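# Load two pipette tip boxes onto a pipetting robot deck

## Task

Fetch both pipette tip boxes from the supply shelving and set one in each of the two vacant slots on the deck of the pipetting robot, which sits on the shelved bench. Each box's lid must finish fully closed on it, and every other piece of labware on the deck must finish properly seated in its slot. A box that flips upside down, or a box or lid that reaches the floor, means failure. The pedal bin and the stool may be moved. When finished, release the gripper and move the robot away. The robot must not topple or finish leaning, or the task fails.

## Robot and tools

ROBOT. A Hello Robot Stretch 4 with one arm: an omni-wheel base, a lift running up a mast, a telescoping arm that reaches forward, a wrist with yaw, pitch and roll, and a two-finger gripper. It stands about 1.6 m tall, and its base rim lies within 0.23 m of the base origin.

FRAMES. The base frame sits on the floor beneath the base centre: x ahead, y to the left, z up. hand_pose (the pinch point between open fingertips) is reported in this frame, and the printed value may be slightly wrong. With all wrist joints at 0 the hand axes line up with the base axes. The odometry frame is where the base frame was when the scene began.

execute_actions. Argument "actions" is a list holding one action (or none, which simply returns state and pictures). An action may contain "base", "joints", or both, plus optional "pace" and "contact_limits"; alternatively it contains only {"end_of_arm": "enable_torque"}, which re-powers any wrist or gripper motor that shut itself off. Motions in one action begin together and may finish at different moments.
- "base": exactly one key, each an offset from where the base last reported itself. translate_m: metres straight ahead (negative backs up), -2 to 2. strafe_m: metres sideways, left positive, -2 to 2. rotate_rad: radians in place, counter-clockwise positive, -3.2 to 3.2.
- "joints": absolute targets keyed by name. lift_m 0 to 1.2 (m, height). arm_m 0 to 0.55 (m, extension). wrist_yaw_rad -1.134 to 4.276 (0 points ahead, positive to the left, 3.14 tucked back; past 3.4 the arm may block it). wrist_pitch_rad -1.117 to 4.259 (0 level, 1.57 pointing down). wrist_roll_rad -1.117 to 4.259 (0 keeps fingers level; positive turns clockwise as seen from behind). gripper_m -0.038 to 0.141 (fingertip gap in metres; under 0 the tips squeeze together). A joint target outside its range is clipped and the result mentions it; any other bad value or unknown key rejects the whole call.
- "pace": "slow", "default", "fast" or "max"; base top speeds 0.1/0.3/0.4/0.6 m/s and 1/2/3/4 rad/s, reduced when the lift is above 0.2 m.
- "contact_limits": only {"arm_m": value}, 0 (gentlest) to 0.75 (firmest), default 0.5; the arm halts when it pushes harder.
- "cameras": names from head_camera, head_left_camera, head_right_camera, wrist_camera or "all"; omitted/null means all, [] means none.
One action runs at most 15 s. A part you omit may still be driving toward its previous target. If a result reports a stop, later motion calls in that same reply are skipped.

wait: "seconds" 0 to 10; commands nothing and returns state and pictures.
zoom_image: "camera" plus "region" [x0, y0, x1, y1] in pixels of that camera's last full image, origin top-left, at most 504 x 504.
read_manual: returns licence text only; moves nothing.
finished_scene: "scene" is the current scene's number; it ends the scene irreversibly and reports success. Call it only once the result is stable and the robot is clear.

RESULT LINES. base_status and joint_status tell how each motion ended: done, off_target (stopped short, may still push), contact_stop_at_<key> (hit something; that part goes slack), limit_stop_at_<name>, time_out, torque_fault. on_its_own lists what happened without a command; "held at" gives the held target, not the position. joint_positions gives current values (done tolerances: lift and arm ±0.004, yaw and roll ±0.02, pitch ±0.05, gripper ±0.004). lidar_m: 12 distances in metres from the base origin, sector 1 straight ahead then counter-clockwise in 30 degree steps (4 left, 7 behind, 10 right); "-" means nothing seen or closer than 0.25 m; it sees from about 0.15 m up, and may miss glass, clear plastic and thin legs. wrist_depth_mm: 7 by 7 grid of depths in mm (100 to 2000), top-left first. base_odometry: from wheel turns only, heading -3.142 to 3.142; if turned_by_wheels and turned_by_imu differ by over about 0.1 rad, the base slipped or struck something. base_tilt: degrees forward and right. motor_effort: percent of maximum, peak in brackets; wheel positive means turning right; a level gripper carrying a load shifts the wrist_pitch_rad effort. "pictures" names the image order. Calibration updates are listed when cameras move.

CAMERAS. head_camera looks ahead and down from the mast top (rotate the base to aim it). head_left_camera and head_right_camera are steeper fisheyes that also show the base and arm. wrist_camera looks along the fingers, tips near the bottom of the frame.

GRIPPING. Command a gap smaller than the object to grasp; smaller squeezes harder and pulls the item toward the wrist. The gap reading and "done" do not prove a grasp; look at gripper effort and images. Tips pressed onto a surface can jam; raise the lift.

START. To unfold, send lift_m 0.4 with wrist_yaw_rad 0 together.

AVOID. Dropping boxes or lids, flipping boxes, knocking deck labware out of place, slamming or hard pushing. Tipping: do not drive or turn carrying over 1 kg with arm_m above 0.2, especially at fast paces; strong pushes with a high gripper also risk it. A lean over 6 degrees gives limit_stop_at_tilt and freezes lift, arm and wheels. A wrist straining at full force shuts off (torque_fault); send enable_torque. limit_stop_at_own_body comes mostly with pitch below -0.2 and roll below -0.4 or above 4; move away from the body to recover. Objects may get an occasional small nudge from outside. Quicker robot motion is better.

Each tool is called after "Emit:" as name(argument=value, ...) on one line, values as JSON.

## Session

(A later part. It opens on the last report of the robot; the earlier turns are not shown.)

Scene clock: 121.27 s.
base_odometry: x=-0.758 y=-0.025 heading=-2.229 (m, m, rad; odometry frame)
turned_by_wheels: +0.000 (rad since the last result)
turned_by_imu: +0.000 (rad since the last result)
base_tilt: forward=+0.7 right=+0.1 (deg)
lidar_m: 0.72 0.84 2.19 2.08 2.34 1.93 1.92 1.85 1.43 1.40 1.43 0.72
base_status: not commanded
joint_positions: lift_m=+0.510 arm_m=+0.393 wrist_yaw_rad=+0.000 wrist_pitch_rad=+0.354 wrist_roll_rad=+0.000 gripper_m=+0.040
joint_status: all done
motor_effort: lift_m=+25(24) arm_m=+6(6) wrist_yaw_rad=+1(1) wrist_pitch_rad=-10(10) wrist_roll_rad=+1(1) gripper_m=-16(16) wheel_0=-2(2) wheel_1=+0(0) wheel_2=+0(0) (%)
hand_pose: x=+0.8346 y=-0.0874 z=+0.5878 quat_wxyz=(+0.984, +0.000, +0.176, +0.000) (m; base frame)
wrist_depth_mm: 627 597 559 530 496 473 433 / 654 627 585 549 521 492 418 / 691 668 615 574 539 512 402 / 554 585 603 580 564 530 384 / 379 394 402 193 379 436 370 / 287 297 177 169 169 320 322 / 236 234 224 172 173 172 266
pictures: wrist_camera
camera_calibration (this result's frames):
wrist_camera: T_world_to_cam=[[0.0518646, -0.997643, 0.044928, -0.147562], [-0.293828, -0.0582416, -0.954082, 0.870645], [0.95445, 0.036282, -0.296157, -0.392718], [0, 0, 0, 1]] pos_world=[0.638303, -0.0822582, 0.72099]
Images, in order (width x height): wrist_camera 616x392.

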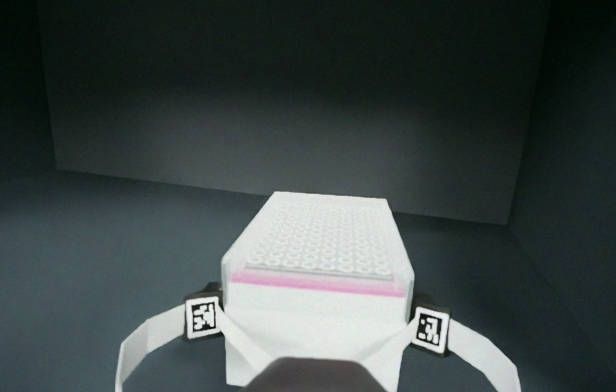

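Emit:
execute_actions(actions=[{"joints":{"arm_m":0.02}}], cameras=[])

Emit:
execute_actions(actions=[{"base":{"rotate_rad":1.991},"pace":"slow"}], cameras=["head_camera"])

Emit:
execute_actions(actions=[{"base":{"translate_m":1.713},"joints":{"lift_m":0.8}}], cameras=[])

Emit:
execute_actions(actions=[{"base":{"rotate_rad":-0.64},"pace":"slow"}], cameras=["head_camera","wrist_camera"])

Scene clock: 125.57 s.
base_odometry: x=-0.758 y=-0.025 heading=-2.229 (m, m, rad; odometry frame)
turned_by_wheels: +0.000 (rad since the last result)
turned_by_imu: +0.001 (rad since the last result)
base_tilt: forward=+0.7 right=+0.1 (deg)
lidar_m: 0.72 0.81 2.20 2.06 2.34 1.90 1.92 1.87 1.43 1.41 1.43 0.73
base_status: not commanded
joint_positions: lift_m=+0.510 arm_m=+0.021 wrist_yaw_rad=+0.000 wrist_pitch_rad=+0.354 wrist_roll_rad=+0.000 gripper_m=+0.040
joint_status: all done
motor_effort: lift_m=+25(25) arm_m=-5(7) wrist_yaw_rad=+2(0) wrist_pitch_rad=-12(10) wrist_roll_rad=+0(2) gripper_m=-16(15) wheel_0=-1(2) wheel_1=+0(0) wheel_2=+0(0) (%)
hand_pose: x=+0.4625 y=-0.0875 z=+0.5878 quat_wxyz=(+0.984, +0.000, +0.176, +0.000) (m; base frame)
wrist_depth_mm: 732 960 917 891 809 480 750 / 759 1008 976 917 854 455 778 / 768 946 976 946 891 492 831 / 683 634 615 640 661 535 842 / 809 1078 1118 193 480 477 891 / 820 991 176 169 169 960 904 / 809 842 788 172 174 172 931
pictures: none
No camera images: the call's "cameras" was empty. Leave "cameras" out to get every camera's image.

Scene clock: 128.83 s.
base_odometry: x=-0.758 y=-0.025 heading=-0.239 (m, m, rad; odometry frame)
turned_by_wheels: +1.990 (rad since the last result)
turned_by_imu: +2.012 (rad since the last result)
base_tilt: forward=+0.7 right=+0.1 (deg)
lidar_m: 2.27 1.95 1.88 1.84 1.44 1.41 1.52 0.75 0.73 0.81 1.97 2.06
base_status: done
joint_positions: lift_m=+0.510 arm_m=+0.021 wrist_yaw_rad=+0.000 wrist_pitch_rad=+0.354 wrist_roll_rad=+0.000 gripper_m=+0.040
joint_status: not commanded
motor_effort: lift_m=+25(25) arm_m=-6(5) wrist_yaw_rad=+0(1) wrist_pitch_rad=-10(9) wrist_roll_rad=+1(1) gripper_m=-17(16) wheel_0=-3(7) wheel_1=-3(7) wheel_2=-5(6) (%)
hand_pose: x=+0.4625 y=-0.0874 z=+0.5878 quat_wxyz=(+0.984, +0.000, +0.176, +0.000) (m; base frame)
wrist_depth_mm: 1464 - - - - - - / 1464 - - - - 1756 1921 / 1464 - - - - - - / 1618 - - - - - - / 1499 1499 1661 193 1464 1708 1756 / 1118 1138 177 170 169 1229 1281 / 904 931 878 172 173 172 1042
pictures: head_camera
Images, in order (width x height): head_camera 420x560.

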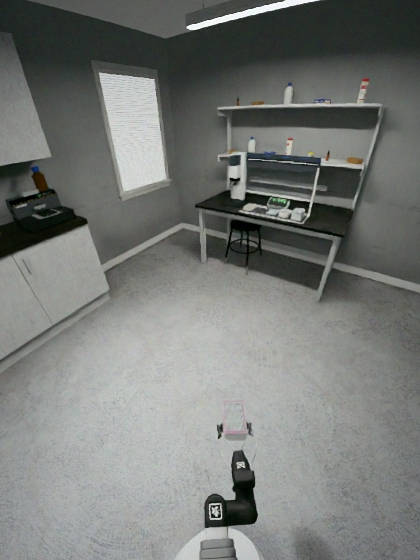

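Scene clock: 136.03 s.
base_odometry: x=+0.906 y=-0.430 heading=-0.239 (m, m, rad; odometry frame)
turned_by_wheels: +0.000 (rad since the last result)
turned_by_imu: -0.001 (rad since the last result)
base_tilt: forward=+0.6 right=+0.2 (deg)
lidar_m: 0.58 1.50 1.06 0.98 1.45 2.79 2.30 1.88 2.23 0.88 0.68 0.66
base_status: done
joint_positions: lift_m=+0.800 arm_m=+0.021 wrist_yaw_rad=+0.000 wrist_pitch_rad=+0.354 wrist_roll_rad=+0.000 gripper_m=+0.040
joint_status: all done
motor_effort: lift_m=+24(27) arm_m=-6(6) wrist_yaw_rad=+1(0) wrist_pitch_rad=-10(10) wrist_roll_rad=+0(2) gripper_m=-15(16) wheel_0=+1(7) wheel_1=+2(9) wheel_2=-1(13) (%)
hand_pose: x=+0.4625 y=-0.0874 z=+0.8779 quat_wxyz=(+0.984, +0.000, +0.176, +0.000) (m; base frame)
wrist_depth_mm: 1118 1308 1576 1430 1060 517 549 / 1138 1397 1708 1499 1281 597 917 / 1205 1397 1756 1576 1255 647 946 / 1205 1464 1756 866 878 668 854 / 1255 1537 1756 192 508 574 569 / 1308 1499 176 168 169 436 439 / 1255 1255 1205 172 173 172 402
pictures: none
No camera images: the call's "cameras" was empty. Leave "cameras" out to get every camera's image.

Scene clock: 137.90 s.
base_odometry: x=+0.906 y=-0.430 heading=-0.878 (m, m, rad; odometry frame)
turned_by_wheels: -0.639 (rad since the last result)
turned_by_imu: -0.646 (rad since the last result)
base_tilt: forward=+0.7 right=+0.2 (deg)
lidar_m: 0.57 0.68 1.55 1.46 0.98 1.27 2.80 2.95 1.89 2.22 0.96 0.72
base_status: done
joint_positions: lift_m=+0.800 arm_m=+0.021 wrist_yaw_rad=+0.000 wrist_pitch_rad=+0.354 wrist_roll_rad=+0.000 gripper_m=+0.040
joint_status: not commanded
motor_effort: lift_m=+24(24) arm_m=-5(5) wrist_yaw_rad=+2(0) wrist_pitch_rad=-10(10) wrist_roll_rad=+0(1) gripper_m=-17(15) wheel_0=+3(1) wheel_1=+4(4) wheel_2=+2(6) (%)
hand_pose: x=+0.4625 y=-0.0875 z=+0.8779 quat_wxyz=(+0.984, +0.000, +0.176, +0.000) (m; base frame)
wrist_depth_mm: 1138 569 1060 1138 1118 1098 842 / 1182 691 1160 1138 1118 1118 1118 / 1281 732 1160 1229 1182 1229 1138 / 732 732 723 854 715 917 960 / 512 525 521 193 512 539 535 / 1464 535 177 169 169 480 496 / 1336 1255 668 172 173 172 1366
pictures: head_camera, wrist_camera
camera_calibration (this result's frames):
wrist_camera: T_world_to_cam=[[0.0515792, -0.997658, 0.0449233, -0.14124], [-0.293894, -0.0581549, -0.954067, 1.03807], [0.954445, 0.0360073, -0.296206, 0.0483064], [0, 0, 0, 1]] pos_world=[0.266261, -0.0822797, 1.01104]
Images, in order (width x height): head_camera 420x560, wrist_camera 616x392.

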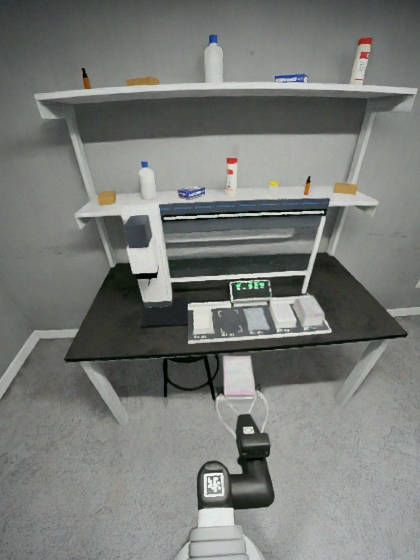

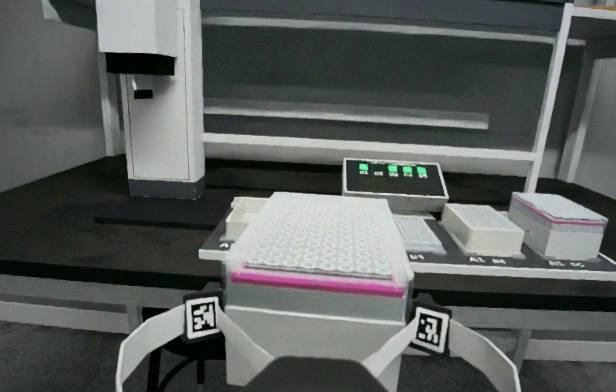

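Emit:
execute_actions(actions=[{"joints":{"arm_m":0.33,"lift_m":0.765},"contact_limits":{"arm_m":0.2}}], cameras=["head_camera","wrist_camera"])

Emit:
zoom_image(camera="head_camera", region=[180, 280, 280, 360])

Scene clock: 140.53 s.
base_odometry: x=+0.906 y=-0.430 heading=-0.878 (m, m, rad; odometry frame)
turned_by_wheels: +0.000 (rad since the last result)
turned_by_imu: +0.001 (rad since the last result)
base_tilt: forward=+0.7 right=+0.2 (deg)
lidar_m: 0.66 0.72 1.53 1.48 0.98 1.26 2.81 2.94 1.89 2.23 1.01 0.70
base_status: not commanded
joint_positions: lift_m=+0.765 arm_m=+0.329 wrist_yaw_rad=+0.000 wrist_pitch_rad=+0.354 wrist_roll_rad=+0.000 gripper_m=+0.040
joint_status: all done
motor_effort: lift_m=+14(25) arm_m=+6(4) wrist_yaw_rad=+0(1) wrist_pitch_rad=-11(11) wrist_roll_rad=+0(1) gripper_m=-16(14) wheel_0=+3(3) wheel_1=+4(4) wheel_2=+2(2) (%)
contact_limits: arm_m 0.2
hand_pose: x=+0.7706 y=-0.0874 z=+0.8437 quat_wxyz=(+0.984, +0.000, +0.176, +0.000) (m; base frame)
wrist_depth_mm: 368 842 854 842 831 820 809 / 387 820 878 842 854 854 854 / 404 449 917 917 904 878 866 / 424 488 691 715 433 439 809 / 413 424 415 193 392 402 517 / 319 314 176 170 169 349 327 / 270 250 244 173 174 173 282
pictures: head_camera, wrist_camera
camera_calibration (this result's frames):
wrist_camera: T_world_to_cam=[[0.05188, -0.997642, 0.0449276, -0.155746], [-0.293801, -0.0582447, -0.95409, 1.09595], [0.954458, 0.0362985, -0.29613, -0.255896], [0, 0, 0, 1]] pos_world=[0.574314, -0.082257, 0.976857]
Images, in order (width x height): head_camera 420x560, wrist_camera 616x392.

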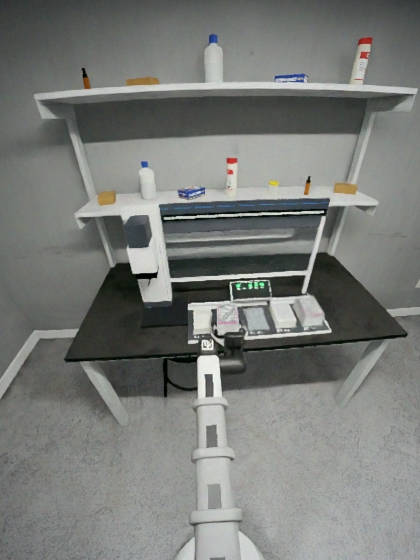

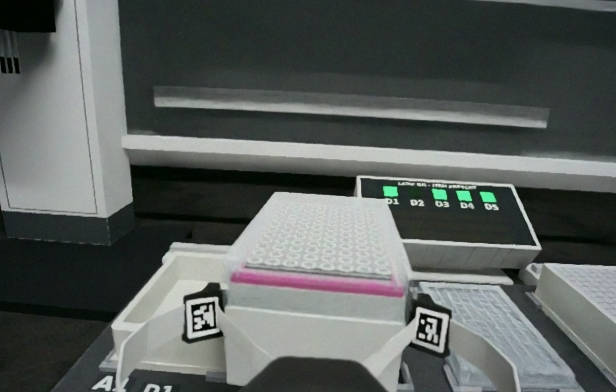

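Region (180, 280, 280, 360) of head_camera's 420x560 image, scaled by 5.040, with more detail than that image has; it fills the top 403 rows of this view, and the rest is white.

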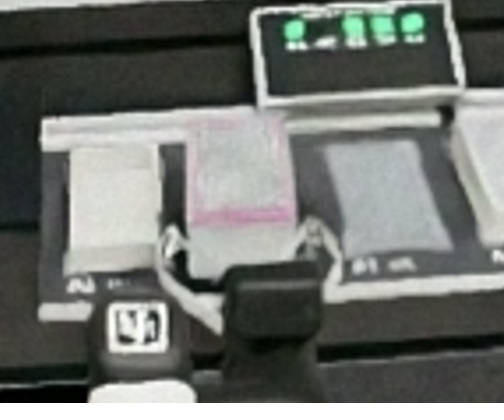

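Emit:
execute_actions(actions=[{"base":{"strafe_m":-0.02},"joints":{"arm_m":0.375},"contact_limits":{"arm_m":0.2},"pace":"slow"}], cameras=[])

Emit:
execute_actions(actions=[{"joints":{"lift_m":0.728},"pace":"slow"}], cameras=["head_camera","wrist_camera"])

Emit:
zoom_image(camera="head_camera", region=[180, 280, 280, 360])

Scene clock: 143.87 s.
base_odometry: x=+0.891 y=-0.443 heading=-0.879 (m, m, rad; odometry frame)
turned_by_wheels: +0.000 (rad since the last result)
turned_by_imu: +0.001 (rad since the last result)
base_tilt: forward=+0.7 right=+0.2 (deg)
lidar_m: 0.65 0.69 1.57 1.49 0.98 1.30 2.79 2.93 1.89 2.19 0.98 0.71
base_status: done
joint_positions: lift_m=+0.765 arm_m=+0.374 wrist_yaw_rad=+0.000 wrist_pitch_rad=+0.354 wrist_roll_rad=+0.000 gripper_m=+0.040
joint_status: all done
motor_effort: lift_m=+14(14) arm_m=+6(5) wrist_yaw_rad=+1(0) wrist_pitch_rad=-10(10) wrist_roll_rad=+0(1) gripper_m=-15(16) wheel_0=+2(10) wheel_1=-4(8) wheel_2=+0(1) (%)
contact_limits: arm_m 0.2
hand_pose: x=+0.8155 y=-0.0874 z=+0.8437 quat_wxyz=(+0.984, +0.000, +0.176, +0.000) (m; base frame)
wrist_depth_mm: 345 820 809 809 798 788 778 / 351 831 831 820 831 820 809 / 368 878 878 866 854 842 842 / 384 661 691 715 407 404 723 / 389 427 462 193 349 355 512 / 314 309 176 169 169 349 312 / 241 250 236 173 174 172 274
pictures: none
No camera images: the call's "cameras" was empty. Leave "cameras" out to get every camera's image.

Scene clock: 145.00 s.
base_odometry: x=+0.891 y=-0.443 heading=-0.879 (m, m, rad; odometry frame)
turned_by_wheels: +0.000 (rad since the last result)
turned_by_imu: +0.000 (rad since the last result)
base_tilt: forward=+0.6 right=+0.1 (deg)
lidar_m: 0.68 0.70 1.55 1.45 1.02 1.31 2.77 2.92 1.86 2.22 0.99 0.72
base_status: not commanded
joint_positions: lift_m=+0.728 arm_m=+0.374 wrist_yaw_rad=+0.000 wrist_pitch_rad=+0.354 wrist_roll_rad=+0.000 gripper_m=+0.040
joint_status: all done
motor_effort: lift_m=+14(14) arm_m=+6(6) wrist_yaw_rad=+1(1) wrist_pitch_rad=-9(10) wrist_roll_rad=+1(1) gripper_m=-15(14) wheel_0=+2(2) wheel_1=-4(4) wheel_2=+0(0) (%)
hand_pose: x=+0.8155 y=-0.0874 z=+0.8067 quat_wxyz=(+0.984, +0.000, +0.176, +0.000) (m; base frame)
wrist_depth_mm: 343 820 788 809 798 788 788 / 351 854 809 820 820 788 798 / 364 866 854 854 842 399 831 / 379 544 574 585 359 362 676 / 336 307 304 192 332 349 347 / 226 253 176 170 169 283 286 / 197 196 197 173 173 172 235
pictures: head_camera, wrist_camera
camera_calibration (this result's frames):
wrist_camera: T_world_to_cam=[[0.0517555, -0.997649, 0.0449252, -0.156347], [-0.293852, -0.0582074, -0.954077, 1.07388], [0.954449, 0.0361773, -0.296173, -0.309726], [0, 0, 0, 1]] pos_world=[0.619273, -0.0822664, 0.93986]
Images, in order (width x height): head_camera 420x560, wrist_camera 616x392.

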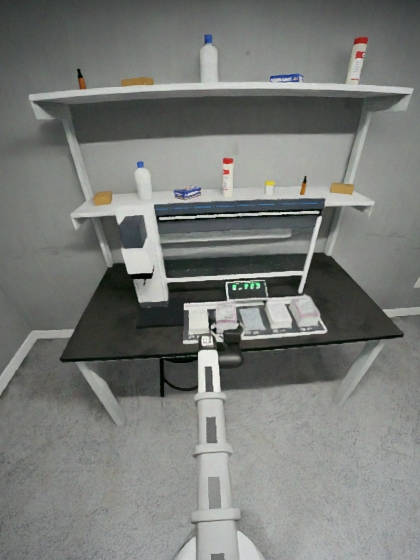

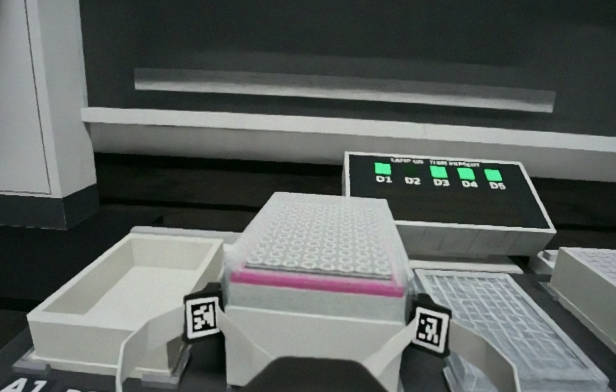

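Region (180, 280, 280, 360) of head_camera's 420x560 image, scaled by 5.040, with more detail than that image has; it fills the top 403 rows of this view, and the rest is white.

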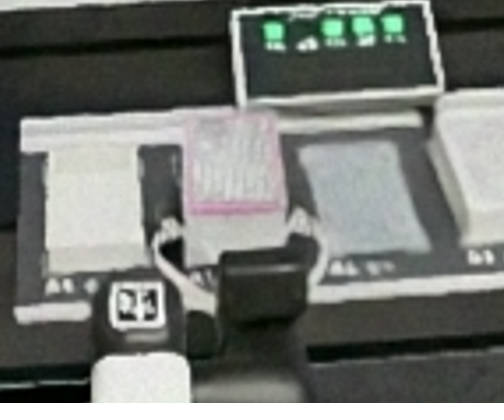

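Emit:
execute_actions(actions=[{"base":{"strafe_m":-0.008},"joints":{"arm_m":0.380,"wrist_yaw_rad":0.025},"contact_limits":{"arm_m":0.2},"pace":"slow"}], cameras=[])

Emit:
execute_actions(actions=[{"joints":{"lift_m":0.719},"pace":"slow"}], cameras=["wrist_camera"])

Scene clock: 147.60 s.
base_odometry: x=+0.885 y=-0.448 heading=-0.878 (m, m, rad; odometry frame)
turned_by_wheels: +0.000 (rad since the last result)
turned_by_imu: +0.001 (rad since the last result)
base_tilt: forward=+0.6 right=+0.2 (deg)
lidar_m: 0.66 0.71 1.57 1.49 0.99 1.33 2.80 2.92 1.87 2.20 0.98 0.69
base_status: done
joint_positions: lift_m=+0.728 arm_m=+0.379 wrist_yaw_rad=+0.025 wrist_pitch_rad=+0.354 wrist_roll_rad=+0.000 gripper_m=+0.040
joint_status: all done
motor_effort: lift_m=+14(14) arm_m=+6(7) wrist_yaw_rad=+1(6) wrist_pitch_rad=-11(10) wrist_roll_rad=+0(1) gripper_m=-16(17) wheel_0=+4(2) wheel_1=-2(8) wheel_2=+0(2) (%)
contact_limits: arm_m 0.2
hand_pose: x=+0.8226 y=-0.0807 z=+0.8067 quat_wxyz=(+0.984, -0.002, +0.176, +0.012) (m; base frame)
wrist_depth_mm: 340 809 798 788 778 768 759 / 351 866 842 809 809 788 788 / 364 878 866 854 842 820 809 / 382 544 564 585 351 355 609 / 336 303 303 193 329 343 343 / 233 254 177 170 169 283 285 / 195 192 197 173 173 193 235
pictures: none
No camera images: the call's "cameras" was empty. Leave "cameras" out to get every camera's image.

Scene clock: 148.30 s.
base_odometry: x=+0.885 y=-0.448 heading=-0.878 (m, m, rad; odometry frame)
turned_by_wheels: +0.000 (rad since the last result)
turned_by_imu: +0.000 (rad since the last result)
base_tilt: forward=+0.6 right=+0.2 (deg)
lidar_m: 0.67 0.68 1.56 1.46 1.01 1.32 2.81 2.92 1.87 2.21 0.96 0.72
base_status: not commanded
joint_positions: lift_m=+0.720 arm_m=+0.379 wrist_yaw_rad=+0.025 wrist_pitch_rad=+0.350 wrist_roll_rad=+0.000 gripper_m=+0.040
joint_status: all done
motor_effort: lift_m=+13(14) arm_m=+6(6) wrist_yaw_rad=+1(1) wrist_pitch_rad=+1(9) wrist_roll_rad=+0(2) gripper_m=-14(16) wheel_0=+3(3) wheel_1=-2(2) wheel_2=+0(0) (%)
hand_pose: x=+0.8230 y=-0.0807 z=+0.7989 quat_wxyz=(+0.985, -0.002, +0.174, +0.012) (m; base frame)
wrist_depth_mm: 340 831 809 788 768 778 768 / 349 831 820 820 798 788 788 / 364 866 878 866 394 820 809 / 379 535 559 574 349 347 597 / 324 301 298 193 324 336 342 / 211 242 176 170 169 274 277 / 191 189 189 173 174 187 220
pictures: wrist_camera
camera_calibration (this result's frames):
wrist_camera: T_world_to_cam=[[0.0763633, -0.996059, 0.045122, -0.169916], [-0.288665, -0.0654015, -0.955194, 1.06506], [0.95438, 0.0599166, -0.292522, -0.320366], [0, 0, 0, 1]] pos_world=[0.626171, -0.0803953, 0.931287]
Images, in order (width x height): wrist_camera 616x392.

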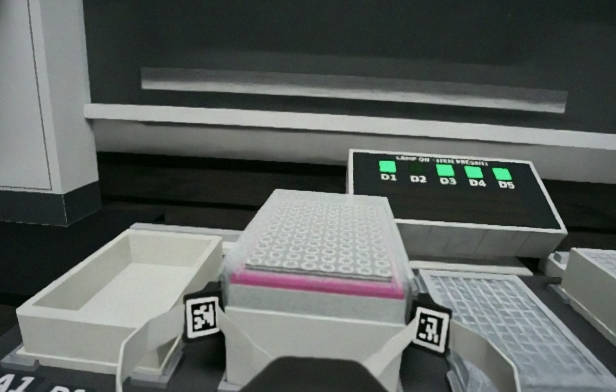

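Emit:
execute_actions(actions=[{"joints":{"gripper_m":0.065},"pace":"slow"}], cameras=["wrist_camera","head_camera"])

Emit:
zoom_image(camera="head_camera", region=[190, 290, 260, 346])

Scene clock: 150.40 s.
base_odometry: x=+0.885 y=-0.448 heading=-0.878 (m, m, rad; odometry frame)
turned_by_wheels: +0.000 (rad since the last result)
turned_by_imu: +0.000 (rad since the last result)
base_tilt: forward=+0.7 right=+0.1 (deg)
lidar_m: 0.66 0.70 1.58 1.46 1.00 1.29 2.82 2.94 1.86 2.20 1.01 0.70
base_status: not commanded
joint_positions: lift_m=+0.719 arm_m=+0.379 wrist_yaw_rad=+0.025 wrist_pitch_rad=+0.352 wrist_roll_rad=+0.000 gripper_m=+0.065
joint_status: all done
motor_effort: lift_m=+13(13) arm_m=+6(6) wrist_yaw_rad=+1(3) wrist_pitch_rad=-5(5) wrist_roll_rad=+2(1) gripper_m=-9(15) wheel_0=+3(3) wheel_1=-2(2) wheel_2=+0(0) (%)
hand_pose: x=+0.8228 y=-0.0806 z=+0.7983 quat_wxyz=(+0.985, -0.002, +0.175, +0.012) (m; base frame)
wrist_depth_mm: 340 831 809 788 788 768 759 / 351 831 820 820 798 778 778 / 364 891 866 878 387 809 820 / 379 517 549 569 347 345 591 / 320 303 301 200 307 338 334 / 197 240 184 178 178 272 273 / 192 188 195 181 183 204 219
pictures: head_camera, wrist_camera
camera_calibration (this result's frames):
wrist_camera: T_world_to_cam=[[0.0766732, -0.996029, 0.0452483, -0.170197], [-0.290434, -0.0657251, -0.954635, 1.06544], [0.953818, 0.0600533, -0.29432, -0.318485], [0, 0, 0, 1]] pos_world=[0.626267, -0.0803691, 0.931075]
Images, in order (width x height): head_camera 420x560, wrist_camera 616x392.

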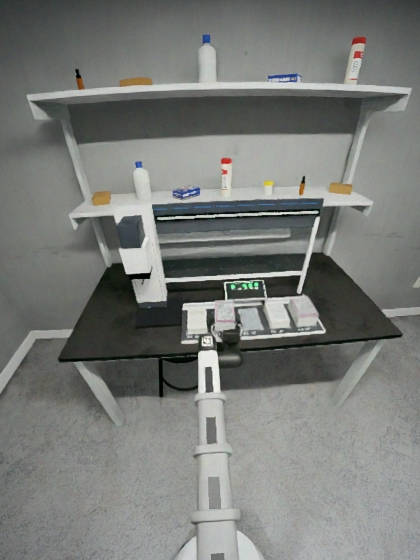

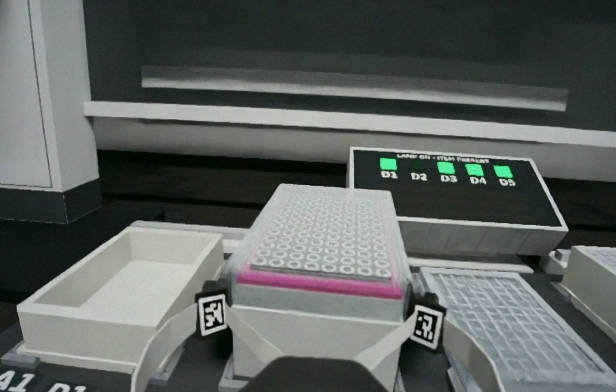

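Region (190, 290, 260, 346) of head_camera's 420x560 image, scaled by 7.200, with more detail than that image has; it fills the top 403 rows of this view, and the rest is white.

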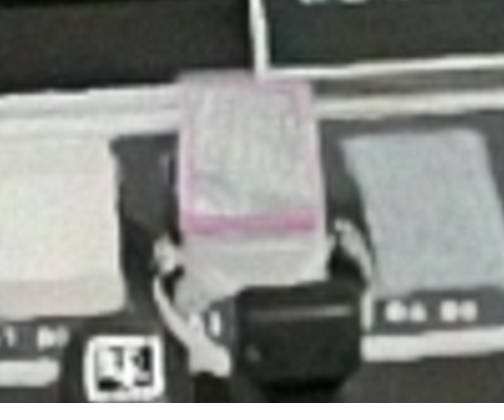

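Emit:
execute_actions(actions=[{"joints":{"lift_m":0.715},"pace":"slow"}], cameras=[])

Emit:
execute_actions(actions=[{"joints":{"arm_m":0.373},"contact_limits":{"arm_m":0.2},"pace":"slow"}], cameras=["wrist_camera"])

Emit:
execute_actions(actions=[{"joints":{"gripper_m":0.098,"arm_m":0.369},"contact_limits":{"arm_m":0.2},"pace":"slow"}], cameras=["wrist_camera"])

Emit:
execute_actions(actions=[{"joints":{"arm_m":0.21,"lift_m":0.72},"contact_limits":{"arm_m":0.2},"pace":"slow"}], cameras=["wrist_camera","head_camera"])

Emit:
zoom_image(camera="head_camera", region=[175, 280, 335, 350])

Scene clock: 152.47 s.
base_odometry: x=+0.885 y=-0.448 heading=-0.878 (m, m, rad; odometry frame)
turned_by_wheels: +0.000 (rad since the last result)
turned_by_imu: +0.000 (rad since the last result)
base_tilt: forward=+0.6 right=+0.2 (deg)
lidar_m: 0.66 0.70 1.58 1.46 1.01 1.29 2.80 2.95 1.85 2.21 0.98 0.71
base_status: not commanded
joint_positions: lift_m=+0.716 arm_m=+0.379 wrist_yaw_rad=+0.025 wrist_pitch_rad=+0.348 wrist_roll_rad=+0.000 gripper_m=+0.065
joint_status: all done
motor_effort: lift_m=+12(14) arm_m=+6(6) wrist_yaw_rad=+1(1) wrist_pitch_rad=+7(5) wrist_roll_rad=+1(1) gripper_m=-6(9) wheel_0=+3(3) wheel_1=-2(2) wheel_2=+0(0) (%)
hand_pose: x=+0.8232 y=-0.0806 z=+0.7954 quat_wxyz=(+0.985, -0.002, +0.173, +0.012) (m; base frame)
wrist_depth_mm: 342 831 809 788 778 768 768 / 351 854 820 809 809 798 788 / 362 878 866 866 389 831 798 / 382 525 559 574 347 349 597 / 322 300 300 198 306 340 336 / 191 238 183 178 178 270 273 / 191 187 195 182 183 204 218
pictures: none
No camera images: the call's "cameras" was empty. Leave "cameras" out to get every camera's image.

Scene clock: 153.27 s.
base_odometry: x=+0.885 y=-0.448 heading=-0.878 (m, m, rad; odometry frame)
turned_by_wheels: +0.000 (rad since the last result)
turned_by_imu: +0.000 (rad since the last result)
base_tilt: forward=+0.7 right=+0.2 (deg)
lidar_m: 0.68 0.68 1.59 1.48 1.01 1.31 2.81 2.94 1.87 2.21 0.98 0.71
base_status: not commanded
joint_positions: lift_m=+0.716 arm_m=+0.374 wrist_yaw_rad=+0.026 wrist_pitch_rad=+0.348 wrist_roll_rad=+0.000 gripper_m=+0.065
joint_status: all done
motor_effort: lift_m=+12(12) arm_m=-7(5) wrist_yaw_rad=-2(2) wrist_pitch_rad=+8(7) wrist_roll_rad=+1(2) gripper_m=-9(10) wheel_0=+3(3) wheel_1=-3(3) wheel_2=+0(0) (%)
contact_limits: arm_m 0.2
hand_pose: x=+0.8185 y=-0.0804 z=+0.7955 quat_wxyz=(+0.985, -0.002, +0.173, +0.013) (m; base frame)
wrist_depth_mm: 342 831 798 788 798 778 759 / 355 842 842 809 798 798 798 / 368 878 878 878 389 831 820 / 384 525 549 574 347 351 597 / 320 301 301 198 309 343 338 / 197 196 184 179 177 270 273 / 193 191 195 183 185 204 217
pictures: wrist_camera
camera_calibration (this result's frames):
wrist_camera: T_world_to_cam=[[0.0772856, -0.995972, 0.0454532, -0.170167], [-0.28657, -0.0658568, -0.955793, 1.05926], [0.954937, 0.0608435, -0.290506, -0.319021], [0, 0, 0, 1]] pos_world=[0.621349, -0.0803118, 0.927491]
Images, in order (width x height): wrist_camera 616x392.

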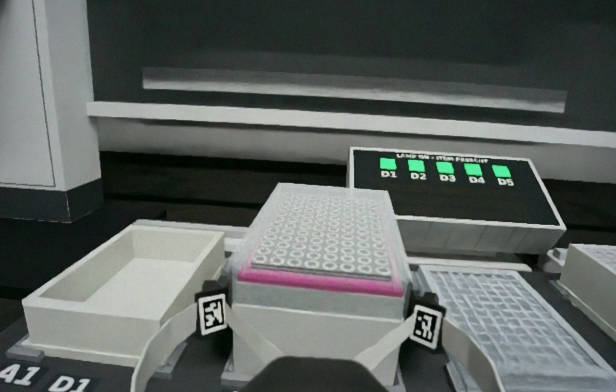

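Scene clock: 154.93 s.
base_odometry: x=+0.885 y=-0.448 heading=-0.878 (m, m, rad; odometry frame)
turned_by_wheels: +0.000 (rad since the last result)
turned_by_imu: +0.000 (rad since the last result)
base_tilt: forward=+0.8 right=+0.2 (deg)
lidar_m: 0.66 0.70 1.56 1.43 1.01 1.31 2.80 2.94 1.87 2.19 1.01 0.72
base_status: not commanded
joint_positions: lift_m=+0.715 arm_m=+0.370 wrist_yaw_rad=+0.025 wrist_pitch_rad=+0.352 wrist_roll_rad=+0.000 gripper_m=+0.098
joint_status: all done
motor_effort: lift_m=+13(13) arm_m=-5(6) wrist_yaw_rad=+1(3) wrist_pitch_rad=-4(7) wrist_roll_rad=+1(2) gripper_m=-1(9) wheel_0=+3(3) wheel_1=-2(2) wheel_2=+0(0) (%)
contact_limits: arm_m 0.2
hand_pose: x=+0.8138 y=-0.0807 z=+0.7943 quat_wxyz=(+0.984, -0.002, +0.175, +0.012) (m; base frame)
wrist_depth_mm: 343 820 809 798 788 768 788 / 353 854 768 809 820 798 788 / 373 866 878 866 392 392 842 / 387 512 539 559 345 349 564 / 314 294 300 193 306 345 345 / 200 198 187 185 184 264 265 / 192 193 193 149 190 199 213
pictures: wrist_camera
camera_calibration (this result's frames):
wrist_camera: T_world_to_cam=[[0.0765284, -0.996041, 0.0452388, -0.169237], [-0.290611, -0.0656844, -0.954584, 1.05906], [0.953776, 0.0599059, -0.294487, -0.310858], [0, 0, 0, 1]] pos_world=[0.617215, -0.0803807, 0.927073]
Images, in order (width x height): wrist_camera 616x392.

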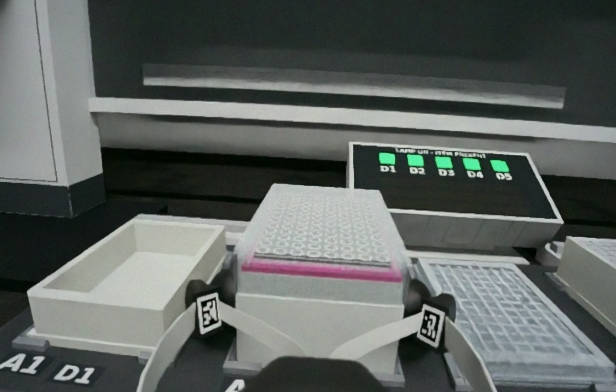

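Scene clock: 157.80 s.
base_odometry: x=+0.885 y=-0.448 heading=-0.878 (m, m, rad; odometry frame)
turned_by_wheels: +0.000 (rad since the last result)
turned_by_imu: +0.001 (rad since the last result)
base_tilt: forward=+0.6 right=+0.2 (deg)
lidar_m: 0.68 0.68 1.57 1.44 1.02 1.32 2.80 2.93 1.86 2.20 0.97 0.72
base_status: not commanded
joint_positions: lift_m=+0.720 arm_m=+0.211 wrist_yaw_rad=+0.025 wrist_pitch_rad=+0.352 wrist_roll_rad=+0.000 gripper_m=+0.098
joint_status: all done
motor_effort: lift_m=+24(24) arm_m=-6(7) wrist_yaw_rad=+0(1) wrist_pitch_rad=-6(4) wrist_roll_rad=+1(2) gripper_m=-2(3) wheel_0=+3(3) wheel_1=-2(2) wheel_2=+0(0) (%)
contact_limits: arm_m 0.2
hand_pose: x=+0.6548 y=-0.0806 z=+0.7983 quat_wxyz=(+0.984, -0.002, +0.175, +0.012) (m; base frame)
wrist_depth_mm: 492 492 946 946 917 917 917 / 778 517 946 960 960 946 931 / 699 539 1008 1008 544 976 976 / 473 492 449 342 492 488 654 / 345 334 342 343 347 370 334 / 286 281 199 283 273 293 296 / 1160 407 402 149 322 265 291
pictures: head_camera, wrist_camera
camera_calibration (this result's frames):
wrist_camera: T_world_to_cam=[[0.0766823, -0.996029, 0.0452352, -0.157313], [-0.290672, -0.0657302, -0.954562, 1.01678], [0.953745, 0.0600495, -0.294558, -0.157982], [0, 0, 0, 1]] pos_world=[0.458286, -0.0803691, 0.931158]
Images, in order (width x height): head_camera 420x560, wrist_camera 616x392.

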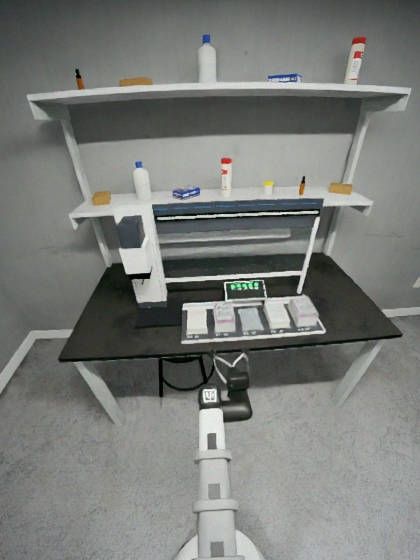

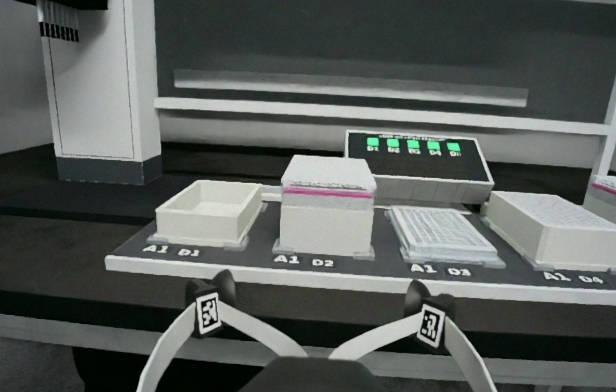

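Region (175, 280, 335, 350) of head_camera's 420x560 image, scaled by 3.150, with more detail than that image has; it fills the top 220 rows of this view, and the rest is white.

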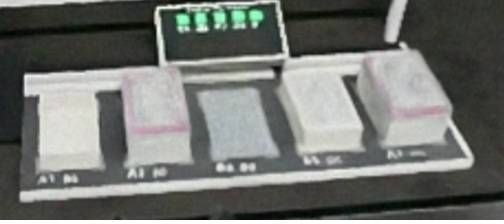

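Looks seated.

Emit:
execute_actions(actions=[{"base":{"translate_m":-0.3},"joints":{"arm_m":0.0},"pace":"fast"}], cameras=["wrist_camera"])

Emit:
finished_scene(scene=1)

Scene clock: 160.57 s.
base_odometry: x=+0.693 y=-0.217 heading=-0.879 (m, m, rad; odometry frame)
turned_by_wheels: +0.000 (rad since the last result)
turned_by_imu: +0.001 (rad since the last result)
base_tilt: forward=+0.6 right=+0.1 (deg)
lidar_m: 0.95 1.01 1.59 0.92 0.95 1.32 2.51 2.65 1.83 1.79 2.26 1.02
base_status: done
joint_positions: lift_m=+0.720 arm_m=+0.001 wrist_yaw_rad=+0.025 wrist_pitch_rad=+0.352 wrist_roll_rad=+0.000 gripper_m=+0.098
joint_status: all done
motor_effort: lift_m=+24(24) arm_m=-5(6) wrist_yaw_rad=+2(2) wrist_pitch_rad=-5(6) wrist_roll_rad=+1(2) gripper_m=-1(1) wheel_0=-1(9) wheel_1=-2(5) wheel_2=-3(10) (%)
hand_pose: x=+0.4448 y=-0.0807 z=+0.7983 quat_wxyz=(+0.984, -0.002, +0.175, +0.012) (m; base frame)
wrist_depth_mm: 1499 1464 946 1397 1366 1366 1205 / 1537 1499 1008 1499 1430 1397 1430 / 1537 1025 991 831 976 1042 1464 / 891 1661 842 820 798 788 788 / 1708 1756 1576 1661 1708 1661 1618 / 1336 1499 200 1537 1464 1537 1661 / 1160 1182 1229 149 1255 1229 1255
pictures: wrist_camera
camera_calibration (this result's frames):
wrist_camera: T_world_to_cam=[[0.0765177, -0.996042, 0.0452261, -0.141176], [-0.290849, -0.0656839, -0.954512, 0.955766], [0.953704, 0.0598831, -0.294724, 0.0424664], [0, 0, 0, 1]] pos_world=[0.248286, -0.0803822, 0.93119]
Images, in order (width x height): wrist_camera 616x392.

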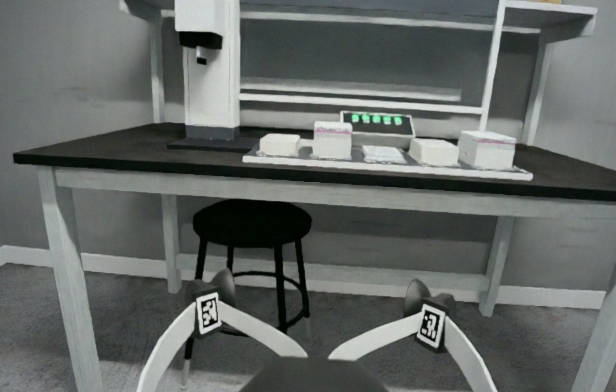

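The scene is finished: the task was done.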